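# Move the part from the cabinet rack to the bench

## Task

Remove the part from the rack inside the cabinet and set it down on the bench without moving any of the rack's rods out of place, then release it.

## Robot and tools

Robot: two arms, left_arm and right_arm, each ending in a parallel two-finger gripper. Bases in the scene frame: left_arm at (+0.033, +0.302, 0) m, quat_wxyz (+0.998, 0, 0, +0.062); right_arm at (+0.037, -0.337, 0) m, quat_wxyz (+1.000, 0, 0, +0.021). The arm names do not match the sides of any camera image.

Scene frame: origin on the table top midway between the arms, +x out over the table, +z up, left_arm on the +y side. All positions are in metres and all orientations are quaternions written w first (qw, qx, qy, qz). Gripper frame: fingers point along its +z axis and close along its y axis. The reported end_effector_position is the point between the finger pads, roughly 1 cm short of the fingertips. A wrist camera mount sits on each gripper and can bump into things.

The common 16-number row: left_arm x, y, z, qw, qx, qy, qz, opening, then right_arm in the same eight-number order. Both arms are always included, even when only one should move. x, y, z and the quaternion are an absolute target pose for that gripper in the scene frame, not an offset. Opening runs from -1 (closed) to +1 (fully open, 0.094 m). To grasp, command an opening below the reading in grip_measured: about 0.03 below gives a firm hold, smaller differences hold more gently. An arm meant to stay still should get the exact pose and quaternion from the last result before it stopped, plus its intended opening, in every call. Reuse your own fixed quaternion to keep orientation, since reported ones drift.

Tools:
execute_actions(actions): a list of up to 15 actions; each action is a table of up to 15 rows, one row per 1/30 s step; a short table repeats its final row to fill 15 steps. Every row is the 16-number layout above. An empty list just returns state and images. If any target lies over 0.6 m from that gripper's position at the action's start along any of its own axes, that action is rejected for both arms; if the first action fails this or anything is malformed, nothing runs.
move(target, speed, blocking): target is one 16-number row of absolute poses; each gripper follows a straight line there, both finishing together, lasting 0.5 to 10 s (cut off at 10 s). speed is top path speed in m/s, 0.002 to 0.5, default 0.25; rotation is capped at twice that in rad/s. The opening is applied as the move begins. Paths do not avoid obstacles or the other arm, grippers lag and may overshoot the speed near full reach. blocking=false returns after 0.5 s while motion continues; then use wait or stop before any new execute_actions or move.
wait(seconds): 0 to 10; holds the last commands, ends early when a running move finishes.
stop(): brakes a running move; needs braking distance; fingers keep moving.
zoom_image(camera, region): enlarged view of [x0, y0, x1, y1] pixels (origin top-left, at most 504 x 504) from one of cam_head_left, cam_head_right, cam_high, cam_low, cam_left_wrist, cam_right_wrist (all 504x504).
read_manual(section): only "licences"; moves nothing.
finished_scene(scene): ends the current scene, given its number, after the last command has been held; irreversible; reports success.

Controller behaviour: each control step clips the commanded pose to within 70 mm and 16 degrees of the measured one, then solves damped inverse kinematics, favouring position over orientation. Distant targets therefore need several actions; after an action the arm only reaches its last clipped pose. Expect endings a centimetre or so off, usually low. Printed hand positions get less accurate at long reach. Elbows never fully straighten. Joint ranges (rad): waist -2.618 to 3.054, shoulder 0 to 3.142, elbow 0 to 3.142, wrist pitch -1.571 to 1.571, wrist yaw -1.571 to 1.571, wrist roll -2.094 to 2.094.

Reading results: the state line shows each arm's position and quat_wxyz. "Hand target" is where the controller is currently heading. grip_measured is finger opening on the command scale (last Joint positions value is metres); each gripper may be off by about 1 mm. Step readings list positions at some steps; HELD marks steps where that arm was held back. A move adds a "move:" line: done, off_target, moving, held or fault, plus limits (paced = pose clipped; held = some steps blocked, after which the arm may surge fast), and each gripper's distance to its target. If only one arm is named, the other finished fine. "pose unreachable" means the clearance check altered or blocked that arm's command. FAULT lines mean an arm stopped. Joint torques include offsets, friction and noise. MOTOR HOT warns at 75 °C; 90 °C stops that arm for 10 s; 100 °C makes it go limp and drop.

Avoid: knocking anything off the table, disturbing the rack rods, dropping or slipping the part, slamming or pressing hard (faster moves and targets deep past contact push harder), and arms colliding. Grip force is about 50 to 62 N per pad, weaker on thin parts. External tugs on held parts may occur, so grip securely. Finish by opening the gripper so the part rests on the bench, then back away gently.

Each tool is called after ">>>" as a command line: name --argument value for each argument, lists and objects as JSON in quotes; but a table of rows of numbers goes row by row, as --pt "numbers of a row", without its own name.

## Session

>>> execute_actions --actions '[]'

Scene clock: 0.00 s.
left_arm: end_effector_position=(+0.3444, +0.3635, +0.3561) grip_measured=+1.000 end_effector_quat_wxyz=(+0.133, +0.785, -0.340, +0.500) | right_arm: end_effector_position=(+0.2981, +0.2232, +0.3622) grip_measured=+1.000 end_effector_quat_wxyz=(-0.498, +0.598, -0.367, +0.510)
Joint positions: left_arm=[ 0.579  1.499  1.766 -1.477  1.051 -1.833  0.094] | right_arm=[ 1.359  2.383  2.368  0.055  1.178 -1.855  0.094]
Joint velocities: left_arm=[ 0.012 -0.007  0.002 -0.066 -0.037 -0.007  0.   ] | right_arm=[ 0.007  0.007 -0.002  0.037  0.037  0.022  0.   ]
Joint torques (N m, as the arm reports them, + toward a larger angle): no reading
Hand target (left_arm): +0.343, +0.361, +0.365; +0.125, +0.777, -0.347, +0.510
Hand target (right_arm): +0.298, +0.222, +0.366; -0.500, +0.597, -0.368, +0.508

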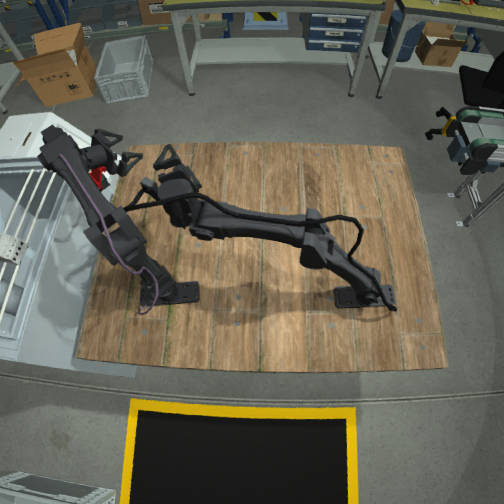

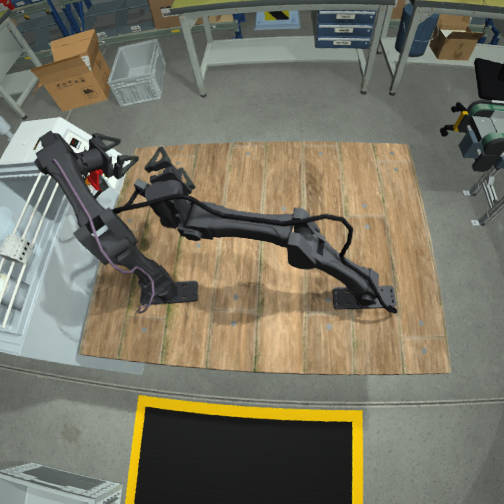

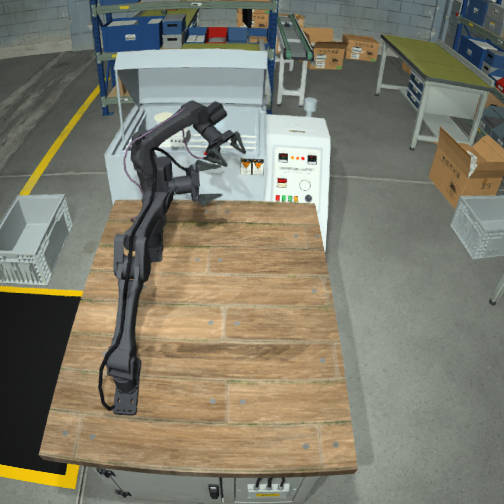

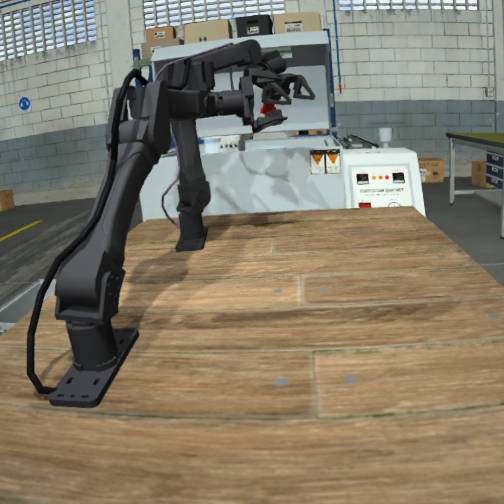

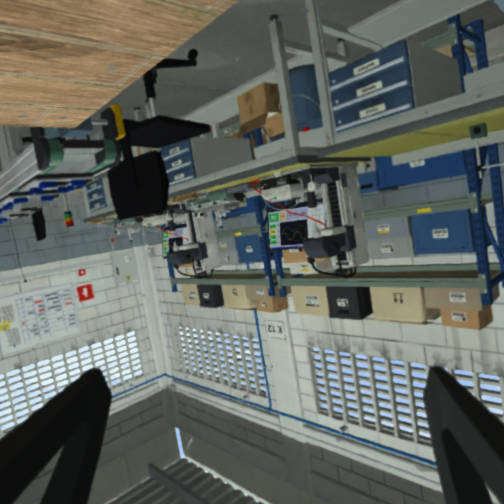

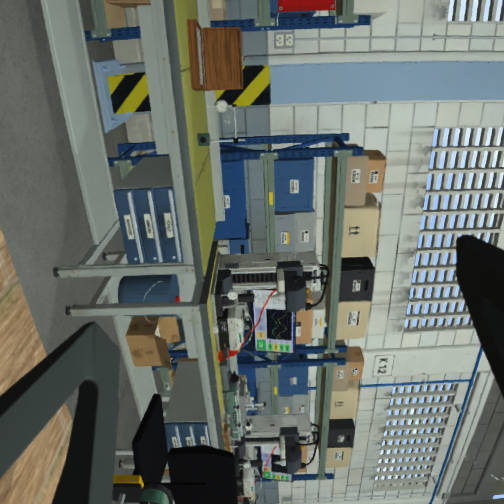

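>>> move --target '[0.32,0.53,0.36,0.3216,-0.3207,0.8825,0.1169,1, 0.30,-0.12,0.33,-0.498,0.598,-0.367,0.510,1]' --speed 0.3

>>> move --target '[0.10,0.68,0.40,0.3536,-0.612,0.612,0.3536,1, 0.30,-0.12,0.33,-0.498,0.598,-0.367,0.510,1]' --speed 0.25

Scene clock: 14.53 s.
left_arm: end_effector_position=(+0.3253, +0.5280, +0.3456) grip_measured=+1.000 end_effector_quat_wxyz=(+0.294, -0.321, +0.894, +0.105) | right_arm: end_effector_position=(+0.2999, -0.1150, +0.3362) grip_measured=+1.000 end_effector_quat_wxyz=(-0.500, +0.595, -0.367, +0.512)
Joint positions: left_arm=[ 0.521  1.61   2.074 -1.402 -0.025 -0.037  0.094] | right_arm=[ 1.068  1.017  0.722  0.333  0.889 -1.844  0.094]
Joint velocities: left_arm=[-0.022  0.007 -0.032  0.051  0.007 -0.066  0.   ] | right_arm=[ 0.007 -0.007 -0.012 -0.022 -0.066  0.081  0.   ]
Joint torques (N m, as the arm reports them, + toward a larger angle): left_arm=[ 0.42 -7.45  4.75  1.83 -0.06  0.05] | right_arm=[-0.74 -3.62  6.1   1.61 -0.15  0.07]
Hand target (left_arm): +0.323, +0.530, +0.359; +0.318, -0.319, +0.885, +0.117
Hand target (right_arm): +0.300, -0.119, +0.332; -0.498, +0.598, -0.367, +0.510
Off the commanded pose (left_arm): 0.015 m, 4 deg.
Off the commanded pose (right_arm): 0.008 m, 0 deg.
move: off_target (left_arm)

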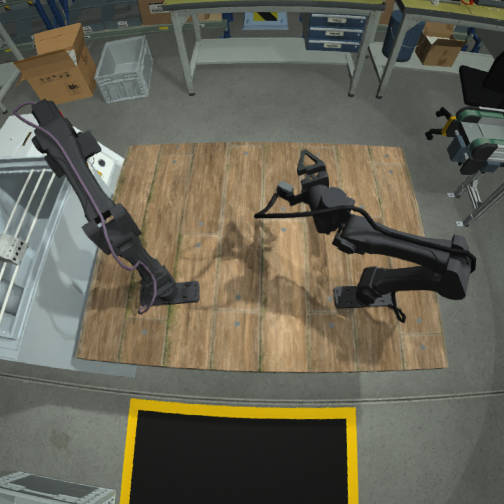

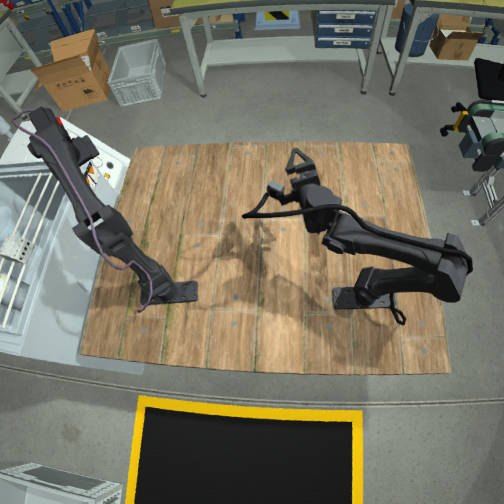

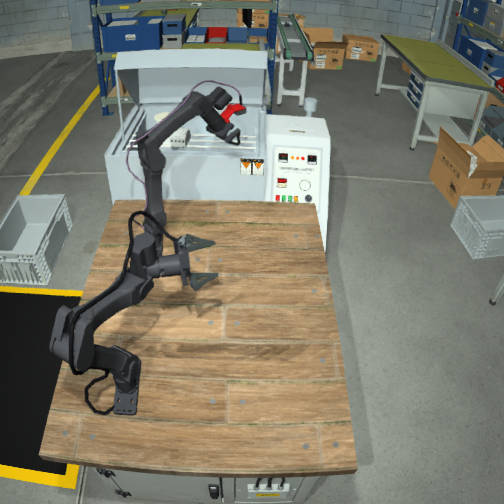

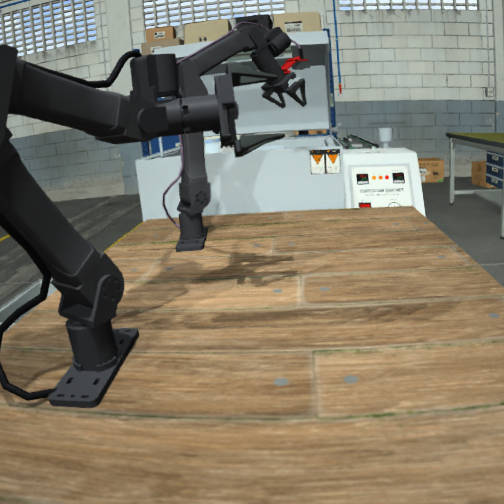

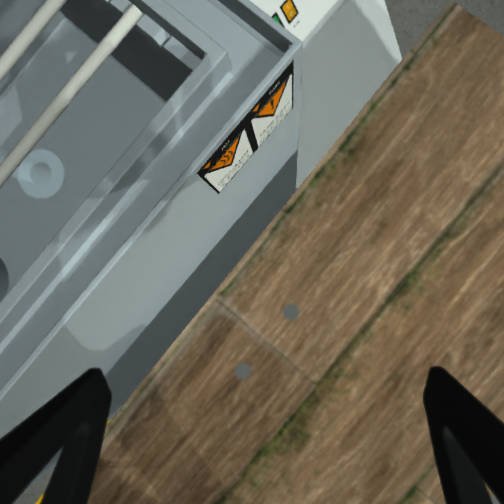

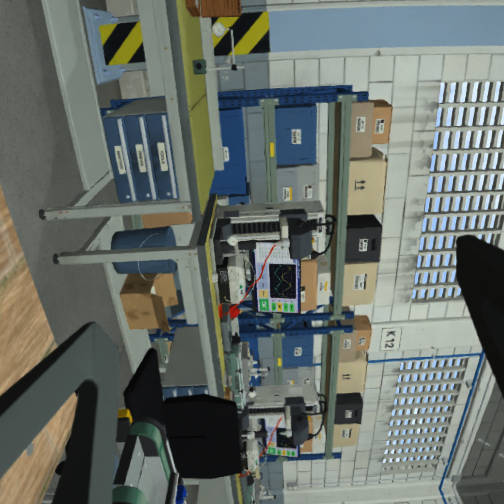

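Scene clock: 17.03 s.
left_arm: end_effector_position=(+0.1068, +0.6810, +0.3910) grip_measured=+1.000 end_effector_quat_wxyz=(+0.341, -0.610, +0.628, +0.342) | right_arm: end_effector_position=(+0.3007, -0.1154, +0.3362) grip_measured=+1.000 end_effector_quat_wxyz=(-0.500, +0.595, -0.367, +0.512)
Joint positions: left_arm=[ 1.14   1.4    1.777 -0.959 -0.249 -0.145  0.094] | right_arm=[ 1.064  1.017  0.722  0.333  0.885 -1.844  0.094]
Joint velocities: left_arm=[ 0.017 -0.012 -0.002  0.022  0.007 -0.007  0.   ] | right_arm=[-0.002  0.012 -0.007 -0.022 -0.007 -0.037  0.   ]
Joint torques (N m, as the arm reports them, + toward a larger angle): left_arm=[ 0.45 -5.02  5.52  2.21 -0.16 -0.08] | right_arm=[-0.74 -3.7   5.47  1.7  -0.13  0.07]
Hand target (left_arm): +0.103, +0.683, +0.399; -0.354, +0.612, -0.613, -0.354
Hand target (right_arm): +0.300, -0.120, +0.330; -0.498, +0.598, -0.367, +0.510
Off the commanded pose (left_arm): 0.011 m, 3 deg.
Off the commanded pose (right_arm): 0.008 m, 0 deg.
move: off_target (left_arm)

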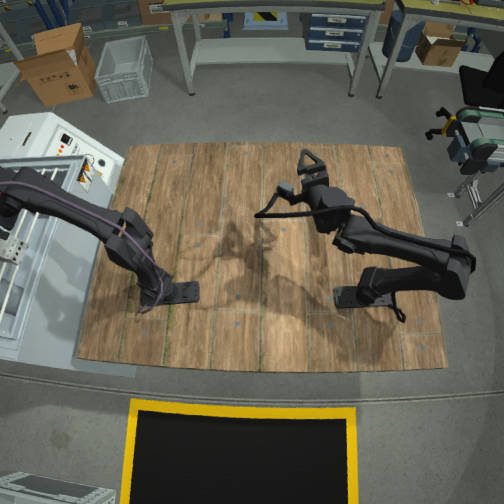

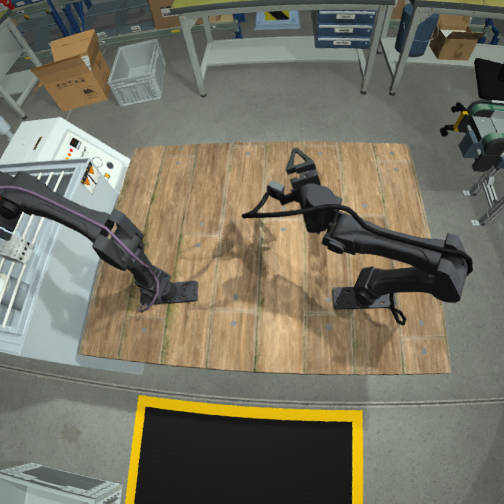

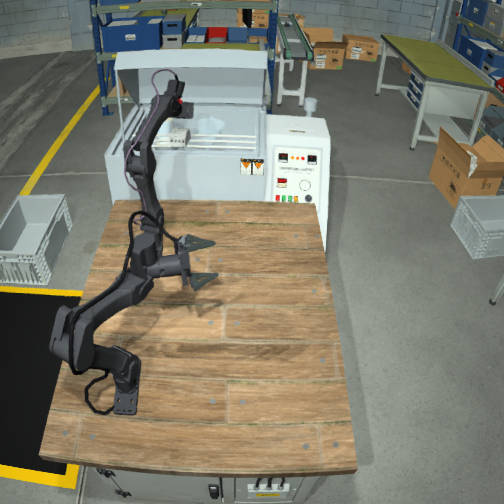

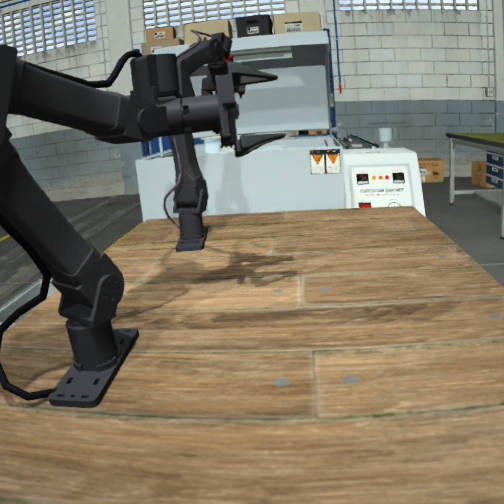

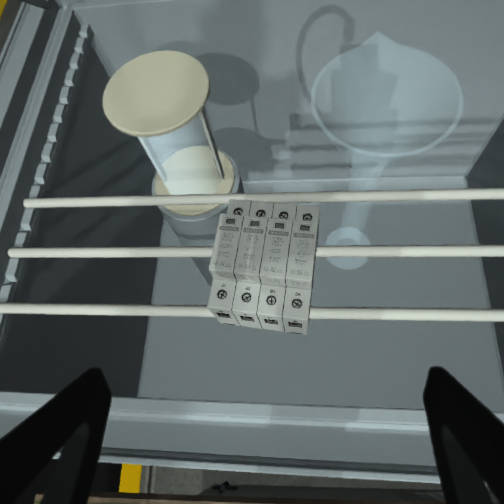

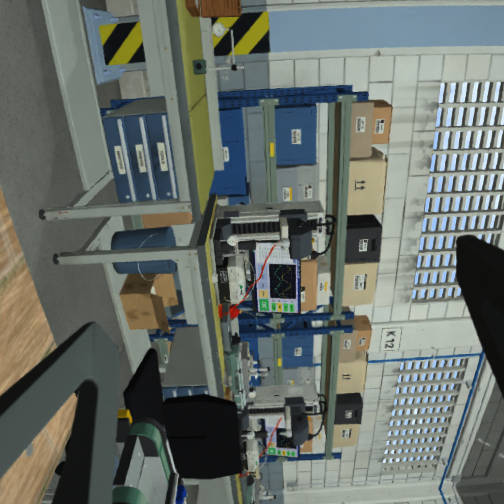

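>>> move --target '[0.085,0.75,0.31,0.2932,-0.5936,0.7075,0.246,1, 0.30,-0.12,0.33,-0.498,0.598,-0.367,0.510,1]' --speed 0.12

Scene clock: 24.53 s.
left_arm: end_effector_position=(+0.0872, +0.7454, +0.2888) grip_measured=+1.000 end_effector_quat_wxyz=(+0.275, -0.602, +0.714, +0.229) | right_arm: end_effector_position=(+0.3007, -0.1153, +0.3362) grip_measured=+1.000 end_effector_quat_wxyz=(-0.500, +0.595, -0.367, +0.512)
Joint positions: left_arm=[ 1.343  1.671  1.806 -0.974  0.048  0.047  0.094] | right_arm=[ 1.064  1.017  0.722  0.333  0.884 -1.844  0.094]
Joint velocities: left_arm=[-0.027 -0.007 -0.007 -0.007 -0.037 -0.007  0.   ] | right_arm=[-0.017  0.007  0.012  0.081 -0.081 -0.022  0.   ]
Joint torques (N m, as the arm reports them, + toward a larger angle): left_arm=[ 0.54 -7.14 10.95  1.62  0.08  0.02] | right_arm=[-0.72 -3.71  5.46  1.7  -0.14  0.07]
Hand target (left_arm): +0.086, +0.749, +0.311; +0.295, -0.594, +0.707, +0.246
Hand target (right_arm): +0.300, -0.120, +0.330; -0.498, +0.598, -0.367, +0.510
Off the commanded pose (left_arm): 0.022 m, 3 deg.
Off the commanded pose (right_arm): 0.008 m, 0 deg.
move: off_target (left_arm)

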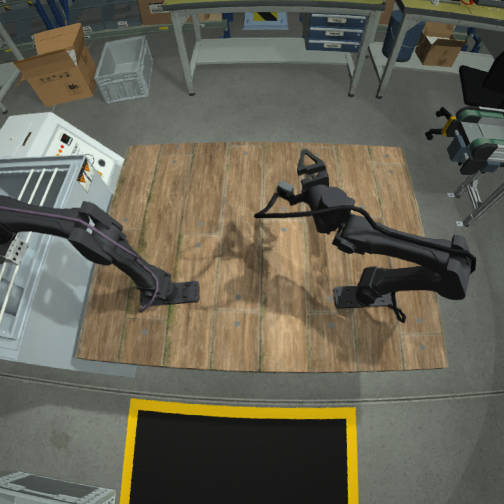

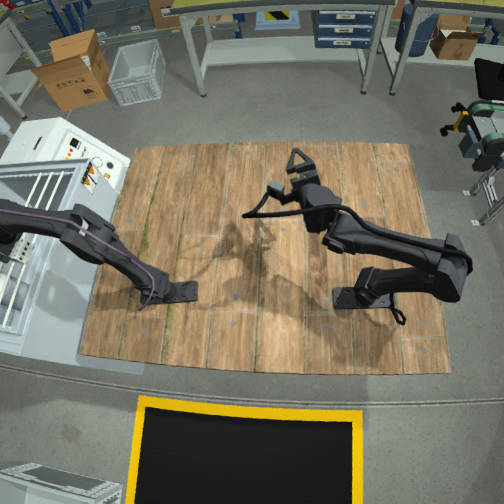

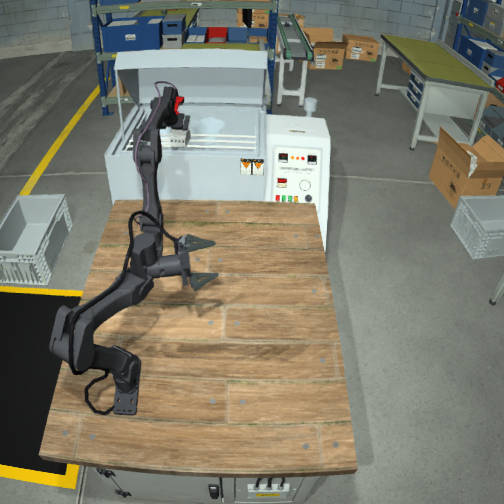

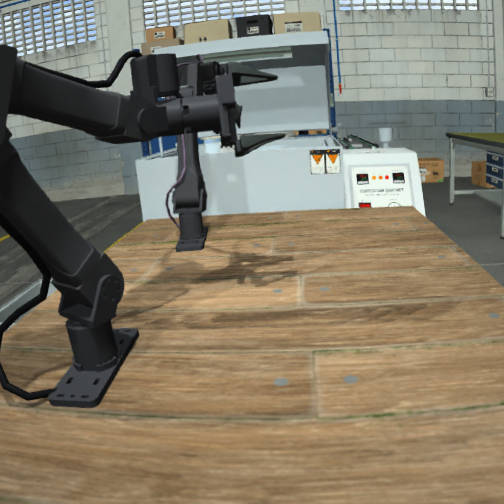

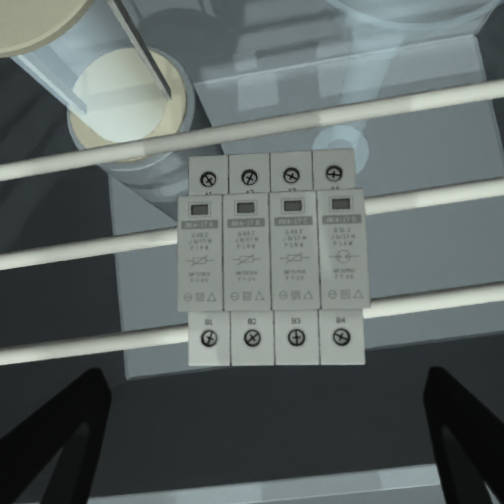

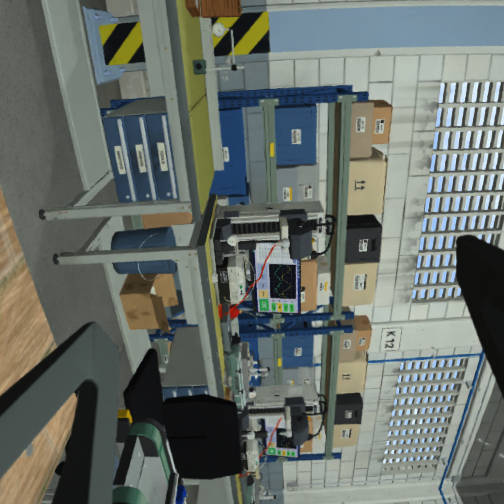

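>>> move --target '[0.094,0.79,0.245,0.2932,-0.5936,0.7075,0.246,1, 0.30,-0.12,0.33,-0.498,0.598,-0.367,0.510,1]' --speed 0.06

Scene clock: 30.50 s.
left_arm: end_effector_position=(+0.0915, +0.7843, +0.2393) grip_measured=+1.000 end_effector_quat_wxyz=(+0.281, -0.600, +0.712, +0.234) | right_arm: end_effector_position=(+0.3007, -0.1153, +0.3362) grip_measured=+1.000 end_effector_quat_wxyz=(-0.500, +0.595, -0.367, +0.512)
Joint positions: left_arm=[ 1.343  1.756  1.689 -0.755  0.049  0.048  0.094] | right_arm=[ 1.064  1.017  0.722  0.333  0.884 -1.844  0.094]
Joint velocities: left_arm=[-0.007 -0.017 -0.012  0.066  0.007 -0.037  0.   ] | right_arm=[ 0.002 -0.017  0.007 -0.007  0.066  0.037  0.   ]
Joint torques (N m, as the arm reports them, + toward a larger angle): left_arm=[-0.53 -7.98  6.91  1.97 -0.01 -0.03] | right_arm=[-0.72 -3.71  5.47  1.7  -0.13  0.07]
Hand target (left_arm): +0.094, +0.789, +0.245; +0.293, -0.594, +0.708, +0.246
Hand target (right_arm): +0.300, -0.120, +0.330; -0.498, +0.598, -0.367, +0.510
Off the commanded pose (left_arm): 0.008 m, 2 deg.
Off the commanded pose (right_arm): 0.008 m, 0 deg.
move: done

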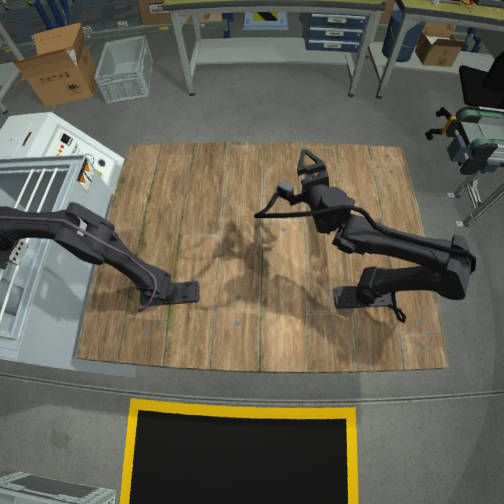

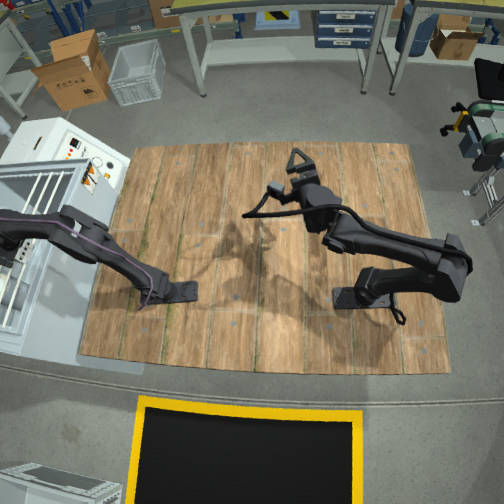

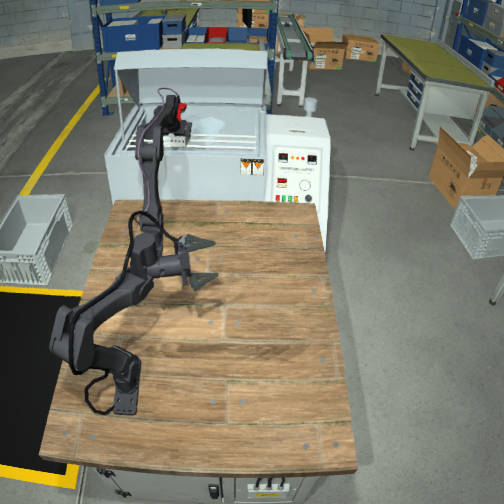

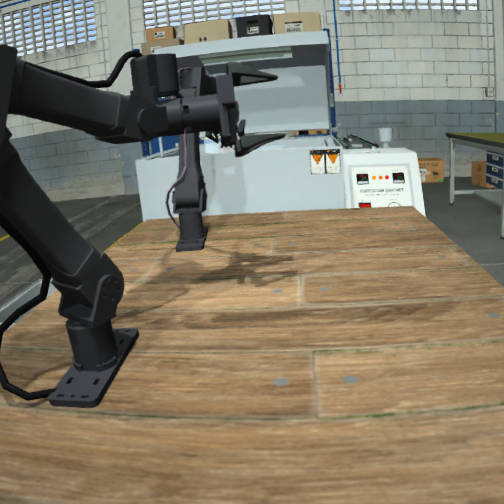

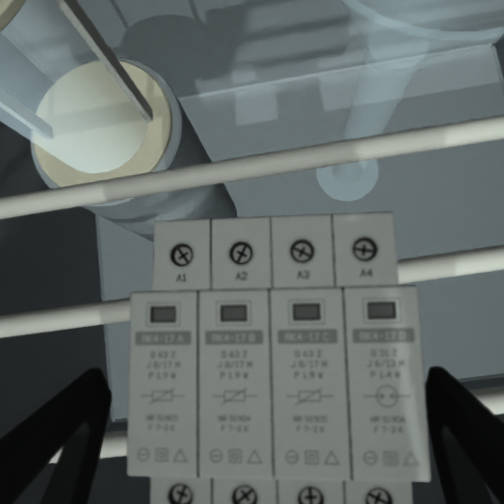

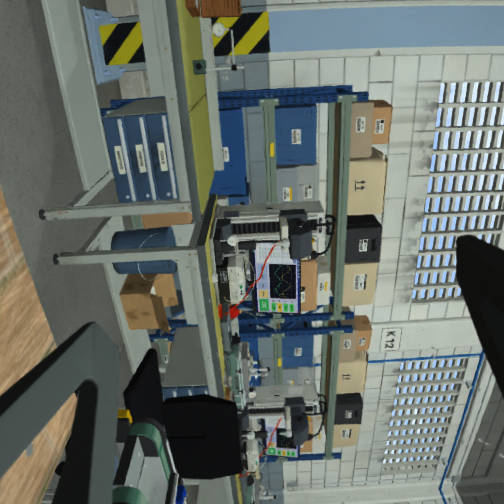

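>>> execute_actions --actions '[[[0.096,0.79,0.244,0.2932,-0.5936,0.7075,0.246,1, 0.30,-0.12,0.33,-0.498,0.598,-0.367,0.510,1],[0.097,0.79,0.243,0.2932,-0.5936,0.7075,0.246,1, 0.30,-0.12,0.33,-0.498,0.598,-0.367,0.510,1],[0.098,0.791,0.242,0.2932,-0.5936,0.7075,0.246,1, 0.30,-0.12,0.33,-0.498,0.598,-0.367,0.510,1],[0.099,0.791,0.241,0.2932,-0.5936,0.7075,0.246,1, 0.30,-0.12,0.33,-0.498,0.598,-0.367,0.510,1],[0.10,0.791,0.24,0.2932,-0.5936,0.7075,0.246,1, 0.30,-0.12,0.33,-0.498,0.598,-0.367,0.510,1],[0.10,0.792,0.239,0.2932,-0.5936,0.7075,0.246,1, 0.30,-0.12,0.33,-0.498,0.598,-0.367,0.510,1],[0.10,0.792,0.238,0.2932,-0.5936,0.7075,0.246,1, 0.30,-0.12,0.33,-0.498,0.598,-0.367,0.510,1],[0.10,0.792,0.237,0.2932,-0.5936,0.7075,0.246,1, 0.30,-0.12,0.33,-0.498,0.598,-0.367,0.510,1],[0.10,0.793,0.236,0.2932,-0.5936,0.7075,0.246,1, 0.30,-0.12,0.33,-0.498,0.598,-0.367,0.510,1],[0.10,0.793,0.235,0.2932,-0.5936,0.7075,0.246,1, 0.30,-0.12,0.33,-0.498,0.598,-0.367,0.510,1],[0.10,0.793,0.234,0.2932,-0.5936,0.7075,0.246,1, 0.30,-0.12,0.33,-0.498,0.598,-0.367,0.510,1],[0.10,0.793,0.233,0.2932,-0.5936,0.7075,0.246,1, 0.30,-0.12,0.33,-0.498,0.598,-0.367,0.510,1]]]'

>>> wait --seconds 0.5

Scene clock: 36.63 s.
left_arm: end_effector_position=(+0.0965, +0.7854, +0.2305) grip_measured=+1.000 end_effector_quat_wxyz=(+0.281, -0.598, +0.713, +0.235) | right_arm: end_effector_position=(+0.3007, -0.1153, +0.3362) grip_measured=+1.000 end_effector_quat_wxyz=(-0.500, +0.595, -0.367, +0.512)
Joint positions: left_arm=[ 1.33   1.756  1.652 -0.717  0.041  0.043  0.094] | right_arm=[ 1.064  1.017  0.722  0.333  0.884 -1.844  0.094]
Joint velocities: left_arm=[-0.007  0.007 -0.066 -0.022 -0.022 -0.022  0.   ] | right_arm=[-0.007 -0.002  0.002  0.022  0.022 -0.007  0.   ]
Joint torques (N m, as the arm reports them, + toward a larger angle): left_arm=[-0.53 -7.31  7.01  2.05 -0.03 -0.07] | right_arm=[-0.71 -3.71  5.47  1.7  -0.13  0.07]
Hand target (left_arm): +0.100, +0.793, +0.233; +0.293, -0.594, +0.708, +0.246
Hand target (right_arm): +0.300, -0.120, +0.330; -0.498, +0.598, -0.367, +0.510
Off the commanded pose (left_arm): 0.009 m, 2 deg.
Off the commanded pose (right_arm): 0.008 m, 0 deg.
Step readings (end_effector_position):
0: left_arm (+0.0915, +0.7845, +0.2395) | right_arm (+0.3007, -0.1153, +0.3362)
1: left_arm (+0.0914, +0.7846, +0.2396) | right_arm (+0.3007, -0.1153, +0.3362)
2: left_arm (+0.0913, +0.7847, +0.2397) | right_arm (+0.3007, -0.1153, +0.3362)
4: left_arm (+0.0921, +0.7853, +0.2402) | right_arm (+0.3007, -0.1153, +0.3362)
8: left_arm (+0.0958, +0.7868, +0.2406) | right_arm (+0.3007, -0.1153, +0.3362)
15: end_effector_position above

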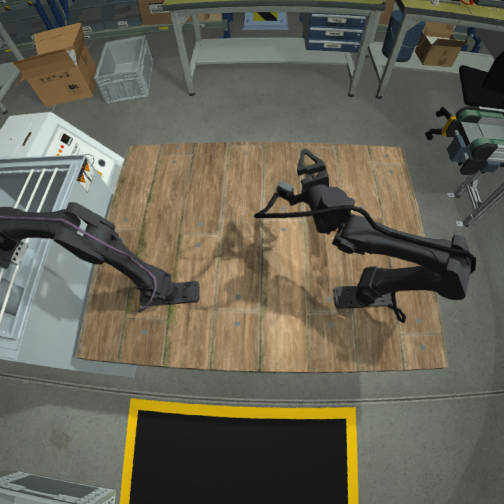

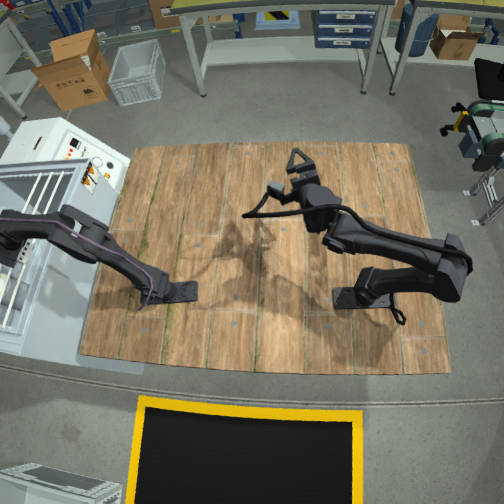

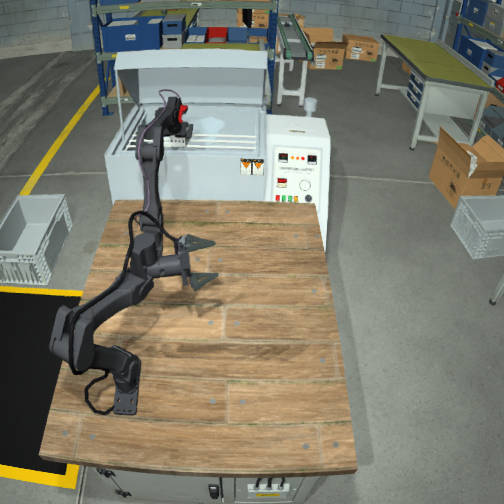

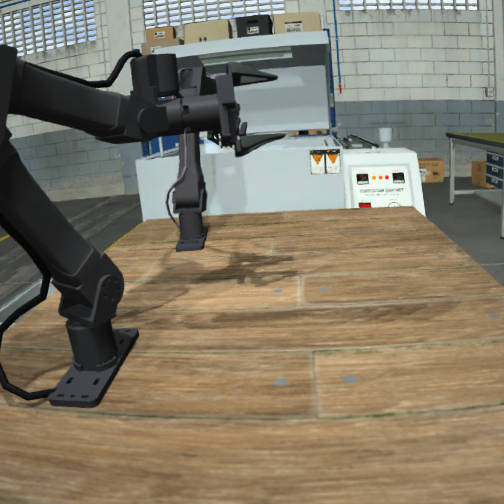

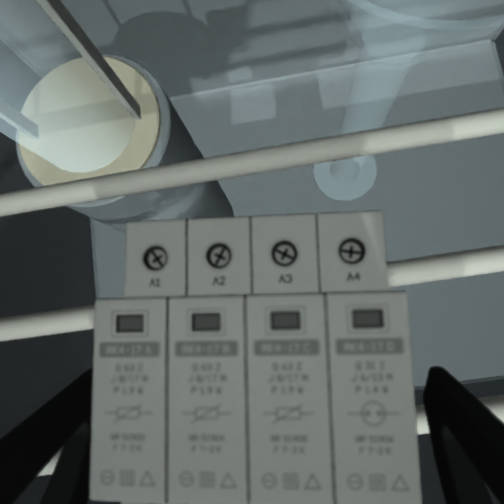

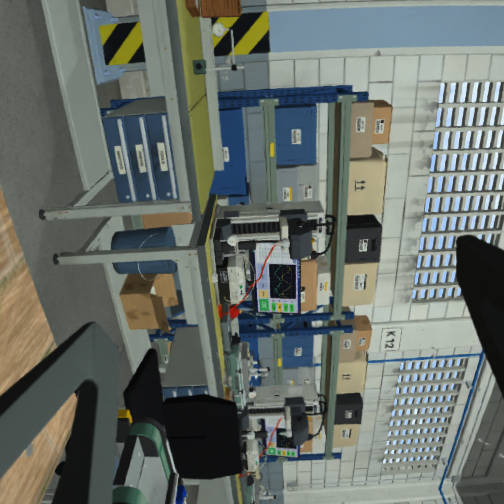

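Scene clock: 37.13 s.
left_arm: end_effector_position=(+0.0966, +0.7870, +0.2317) grip_measured=+1.000 end_effector_quat_wxyz=(+0.284, -0.597, +0.712, +0.238) | right_arm: end_effector_position=(+0.3007, -0.1153, +0.3362) grip_measured=+1.000 end_effector_quat_wxyz=(-0.500, +0.595, -0.367, +0.512)
Joint positions: left_arm=[ 1.33   1.756  1.651 -0.707  0.04   0.043  0.094] | right_arm=[ 1.064  1.017  0.722  0.333  0.884 -1.844  0.094]
Joint velocities: left_arm=[-0.007 -0.017 -0.022  0.007 -0.081 -0.022  0.   ] | right_arm=[-0.012  0.002 -0.002 -0.051 -0.007  0.007  0.   ]
Joint torques (N m, as the arm reports them, + toward a larger angle): left_arm=[-0.6  -7.38  6.87  2.   -0.02 -0.08] | right_arm=[-0.72 -3.71  5.47  1.7  -0.13  0.08]
Hand target (left_arm): +0.100, +0.793, +0.233; +0.293, -0.594, +0.708, +0.246
Hand target (right_arm): +0.300, -0.120, +0.330; -0.498, +0.598, -0.367, +0.510
Off the commanded pose (left_arm): 0.007 m, 2 deg.
Off the commanded pose (right_arm): 0.008 m, 0 deg.
wait: 0.50 s; at rest by 0.27 s

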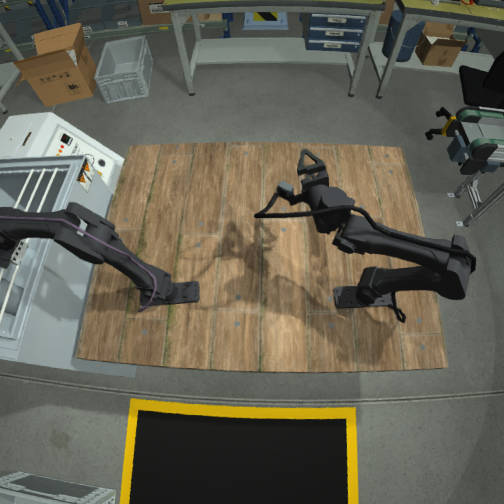

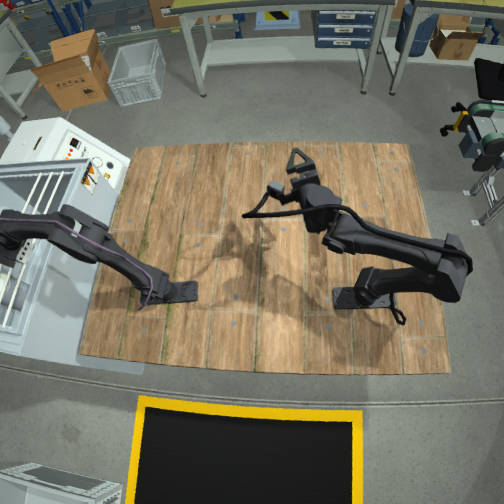

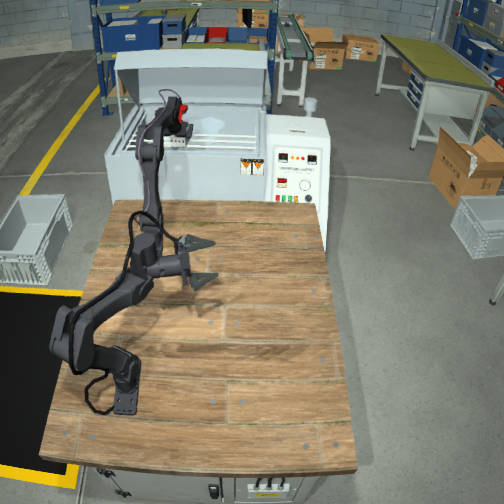

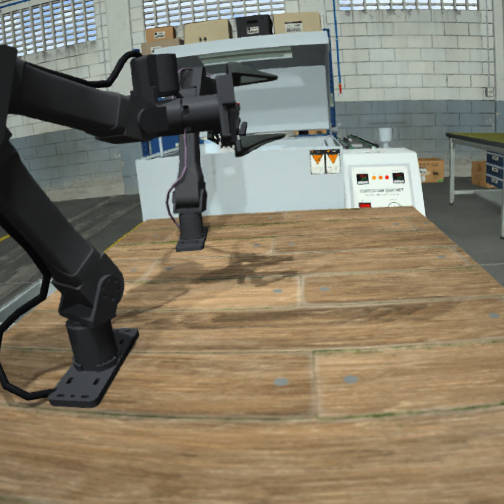

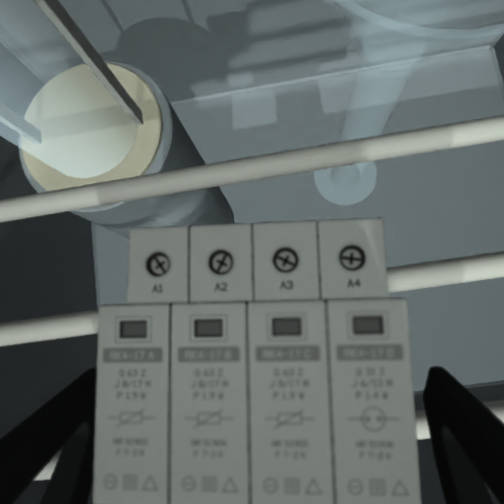

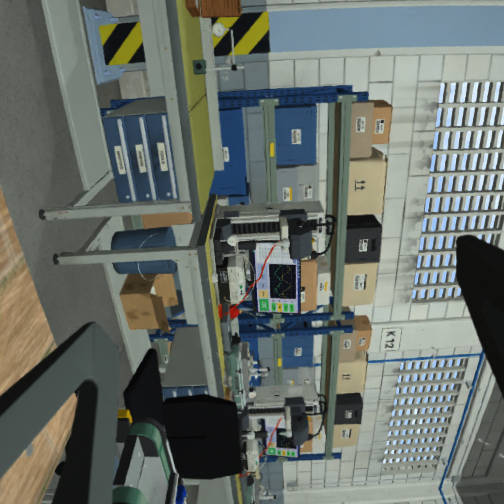

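>>> execute_actions --actions '[[[0.10,0.793,0.233,0.2932,-0.5936,0.7075,0.246,0.85, 0.30,-0.12,0.33,-0.498,0.598,-0.367,0.510,1],[0.10,0.793,0.233,0.2932,-0.5936,0.7075,0.246,0.75, 0.30,-0.12,0.33,-0.498,0.598,-0.367,0.510,1],[0.10,0.793,0.233,0.2932,-0.5936,0.7075,0.246,0.68, 0.30,-0.12,0.33,-0.498,0.598,-0.367,0.510,1],[0.10,0.793,0.233,0.2932,-0.5936,0.7075,0.246,0.64, 0.30,-0.12,0.33,-0.498,0.598,-0.367,0.510,1],[0.10,0.793,0.233,0.2932,-0.5936,0.7075,0.246,0.61, 0.30,-0.12,0.33,-0.498,0.598,-0.367,0.510,1],[0.10,0.793,0.233,0.2932,-0.5936,0.7075,0.246,0.59, 0.30,-0.12,0.33,-0.498,0.598,-0.367,0.510,1],[0.10,0.793,0.233,0.2932,-0.5936,0.7075,0.246,0.57, 0.30,-0.12,0.33,-0.498,0.598,-0.367,0.510,1],[0.10,0.793,0.233,0.2932,-0.5936,0.7075,0.246,0.55, 0.30,-0.12,0.33,-0.498,0.598,-0.367,0.510,1],[0.10,0.793,0.233,0.2932,-0.5936,0.7075,0.246,0.535, 0.30,-0.12,0.33,-0.498,0.598,-0.367,0.510,1],[0.10,0.793,0.233,0.2932,-0.5936,0.7075,0.246,0.52, 0.30,-0.12,0.33,-0.498,0.598,-0.367,0.510,1],[0.10,0.793,0.233,0.2932,-0.5936,0.7075,0.246,0.505, 0.30,-0.12,0.33,-0.498,0.598,-0.367,0.510,1],[0.10,0.793,0.233,0.2932,-0.5936,0.7075,0.246,0.485, 0.30,-0.12,0.33,-0.498,0.598,-0.367,0.510,1]], [[0.10,0.795,0.239,0.300,-0.591,0.7044,0.2516,0.485, 0.30,-0.12,0.33,-0.498,0.598,-0.367,0.510,1],[0.10,0.797,0.244,0.3065,-0.5884,0.7013,0.2572,0.485, 0.30,-0.12,0.33,-0.498,0.598,-0.367,0.510,1],[0.101,0.799,0.25,0.313,-0.5858,0.6982,0.2627,0.485, 0.30,-0.12,0.33,-0.498,0.598,-0.367,0.510,1],[0.101,0.801,0.256,0.32,-0.5832,0.6951,0.2683,0.485, 0.30,-0.12,0.33,-0.498,0.598,-0.367,0.510,1],[0.101,0.803,0.261,0.3265,-0.5806,0.692,0.2739,0.485, 0.30,-0.12,0.33,-0.498,0.598,-0.367,0.510,1],[0.101,0.805,0.267,0.333,-0.578,0.6888,0.2795,0.485, 0.30,-0.12,0.33,-0.498,0.598,-0.367,0.510,1],[0.102,0.807,0.273,0.34,-0.5753,0.6857,0.2851,0.485, 0.30,-0.12,0.33,-0.498,0.598,-0.367,0.510,1],[0.102,0.809,0.279,0.3464,-0.5727,0.6826,0.2906,0.485, 0.30,-0.12,0.33,-0.498,0.598,-0.367,0.510,1],[0.102,0.811,0.284,0.353,-0.5701,0.6795,0.2962,0.485, 0.30,-0.12,0.33,-0.498,0.598,-0.367,0.510,1],[0.102,0.813,0.29,0.3597,-0.5675,0.6764,0.3018,0.485, 0.30,-0.12,0.33,-0.498,0.598,-0.367,0.510,1]]]'

Scene clock: 52.37 s.
left_arm: end_effector_position=(+0.0967, +0.7904, +0.2349) grip_measured=+0.523 end_effector_quat_wxyz=(+0.290, -0.595, +0.708, +0.244) | right_arm: end_effector_position=(+0.3007, -0.1153, +0.3362) grip_measured=+1.000 end_effector_quat_wxyz=(-0.500, +0.595, -0.367, +0.512)
Joint positions: left_arm=[ 1.33   1.756  1.651 -0.688  0.039  0.04   0.072] | right_arm=[ 1.064  1.017  0.722  0.333  0.884 -1.844  0.094]
Joint velocities: left_arm=[-0.002 -0.012 -0.002 -0.007  0.037  0.022  0.   ] | right_arm=[ 0.007  0.007  0.012 -0.051 -0.095 -0.051  0.   ]
Joint torques (N m, as the arm reports them, + toward a larger angle): left_arm=[ -0.28 -10.77   9.59   2.83   0.08  -0.09] | right_arm=[-0.73 -3.7   5.47  1.7  -0.13  0.07]
Hand target (left_arm): +0.101, +0.806, +0.291; +0.358, -0.567, +0.678, +0.301
Hand target (right_arm): +0.300, -0.120, +0.330; -0.498, +0.598, -0.367, +0.510
Off the commanded pose (left_arm): 0.060 m, 11 deg.
Off the commanded pose (right_arm): 0.008 m, 0 deg.
Step readings (end_effector_position; steps 1 to 15: 1st action; 16 to 30: 2nd action):
0: left_arm (+0.0966, +0.7870, +0.2317) | right_arm (+0.3007, -0.1153, +0.3362)
1: left_arm (+0.0966, +0.7870, +0.2317) | right_arm (+0.3007, -0.1153, +0.3362)
2: left_arm (+0.0966, +0.7871, +0.2317) | right_arm (+0.3007, -0.1153, +0.3362)
4: left_arm (+0.0966, +0.7871, +0.2317) | right_arm (+0.3007, -0.1153, +0.3362)
8: left_arm (+0.0966, +0.7871, +0.2317) | right_arm (+0.3007, -0.1153, +0.3362)
15: left_arm (+0.0964, +0.7872, +0.2318) | right_arm (+0.3007, -0.1153, +0.3362)
16: left_arm (+0.0964, +0.7872, +0.2319) | right_arm (+0.3007, -0.1153, +0.3362)
17: left_arm (+0.0964, +0.7873, +0.2319) | right_arm (+0.3007, -0.1153, +0.3362)
19: left_arm (+0.0964, +0.7874, +0.2321) | right_arm (+0.3007, -0.1153, +0.3362)
23: left_arm (+0.0965, +0.7883, +0.2329) | right_arm (+0.3007, -0.1153, +0.3362)
30: end_effector_position above

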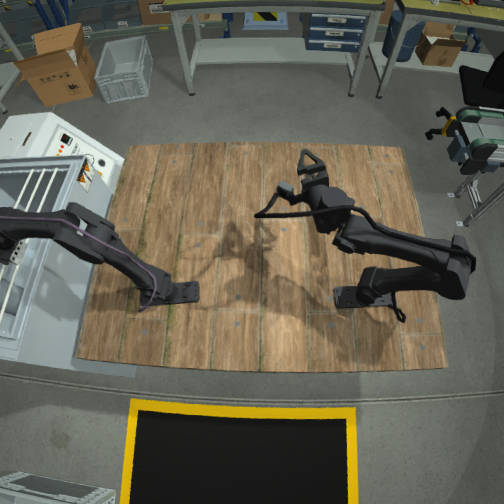

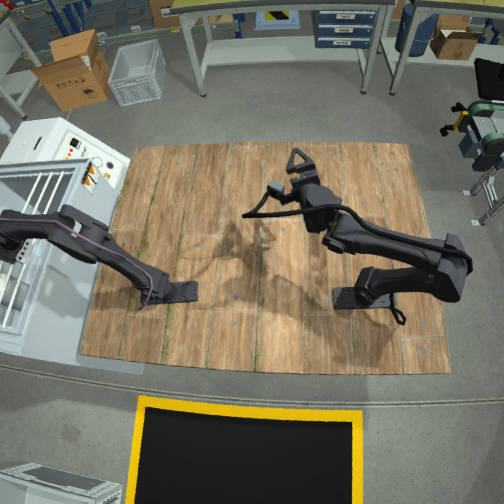

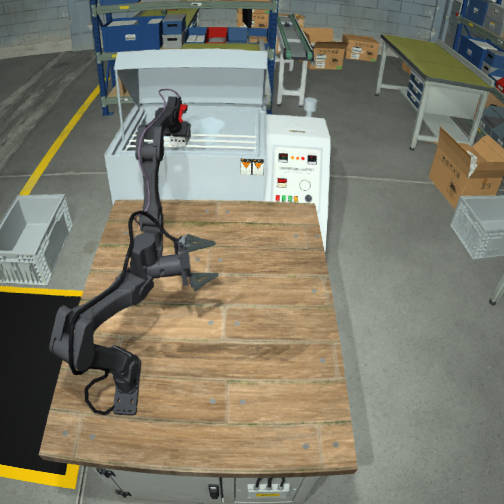

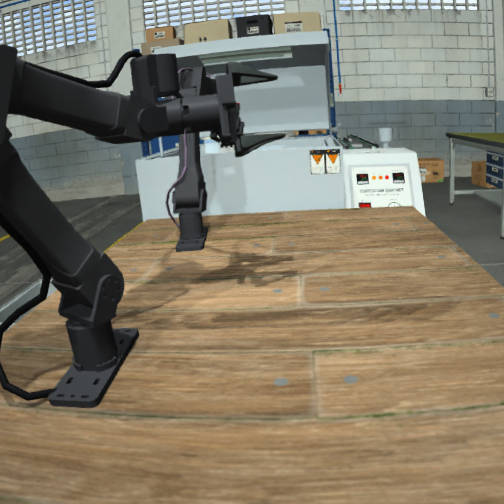

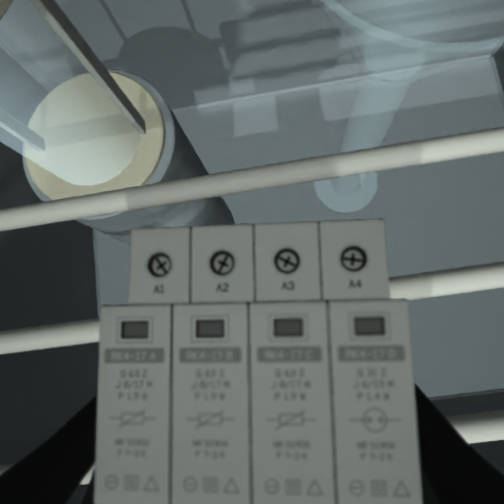

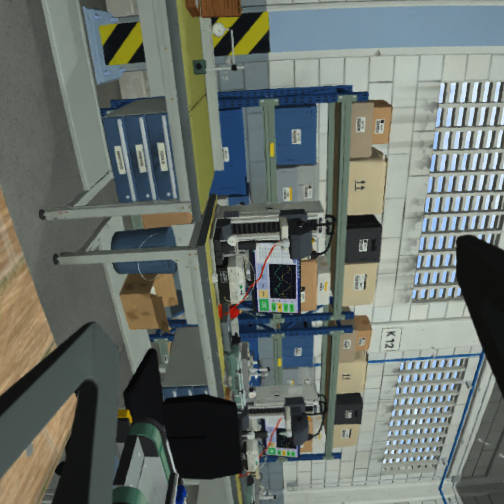

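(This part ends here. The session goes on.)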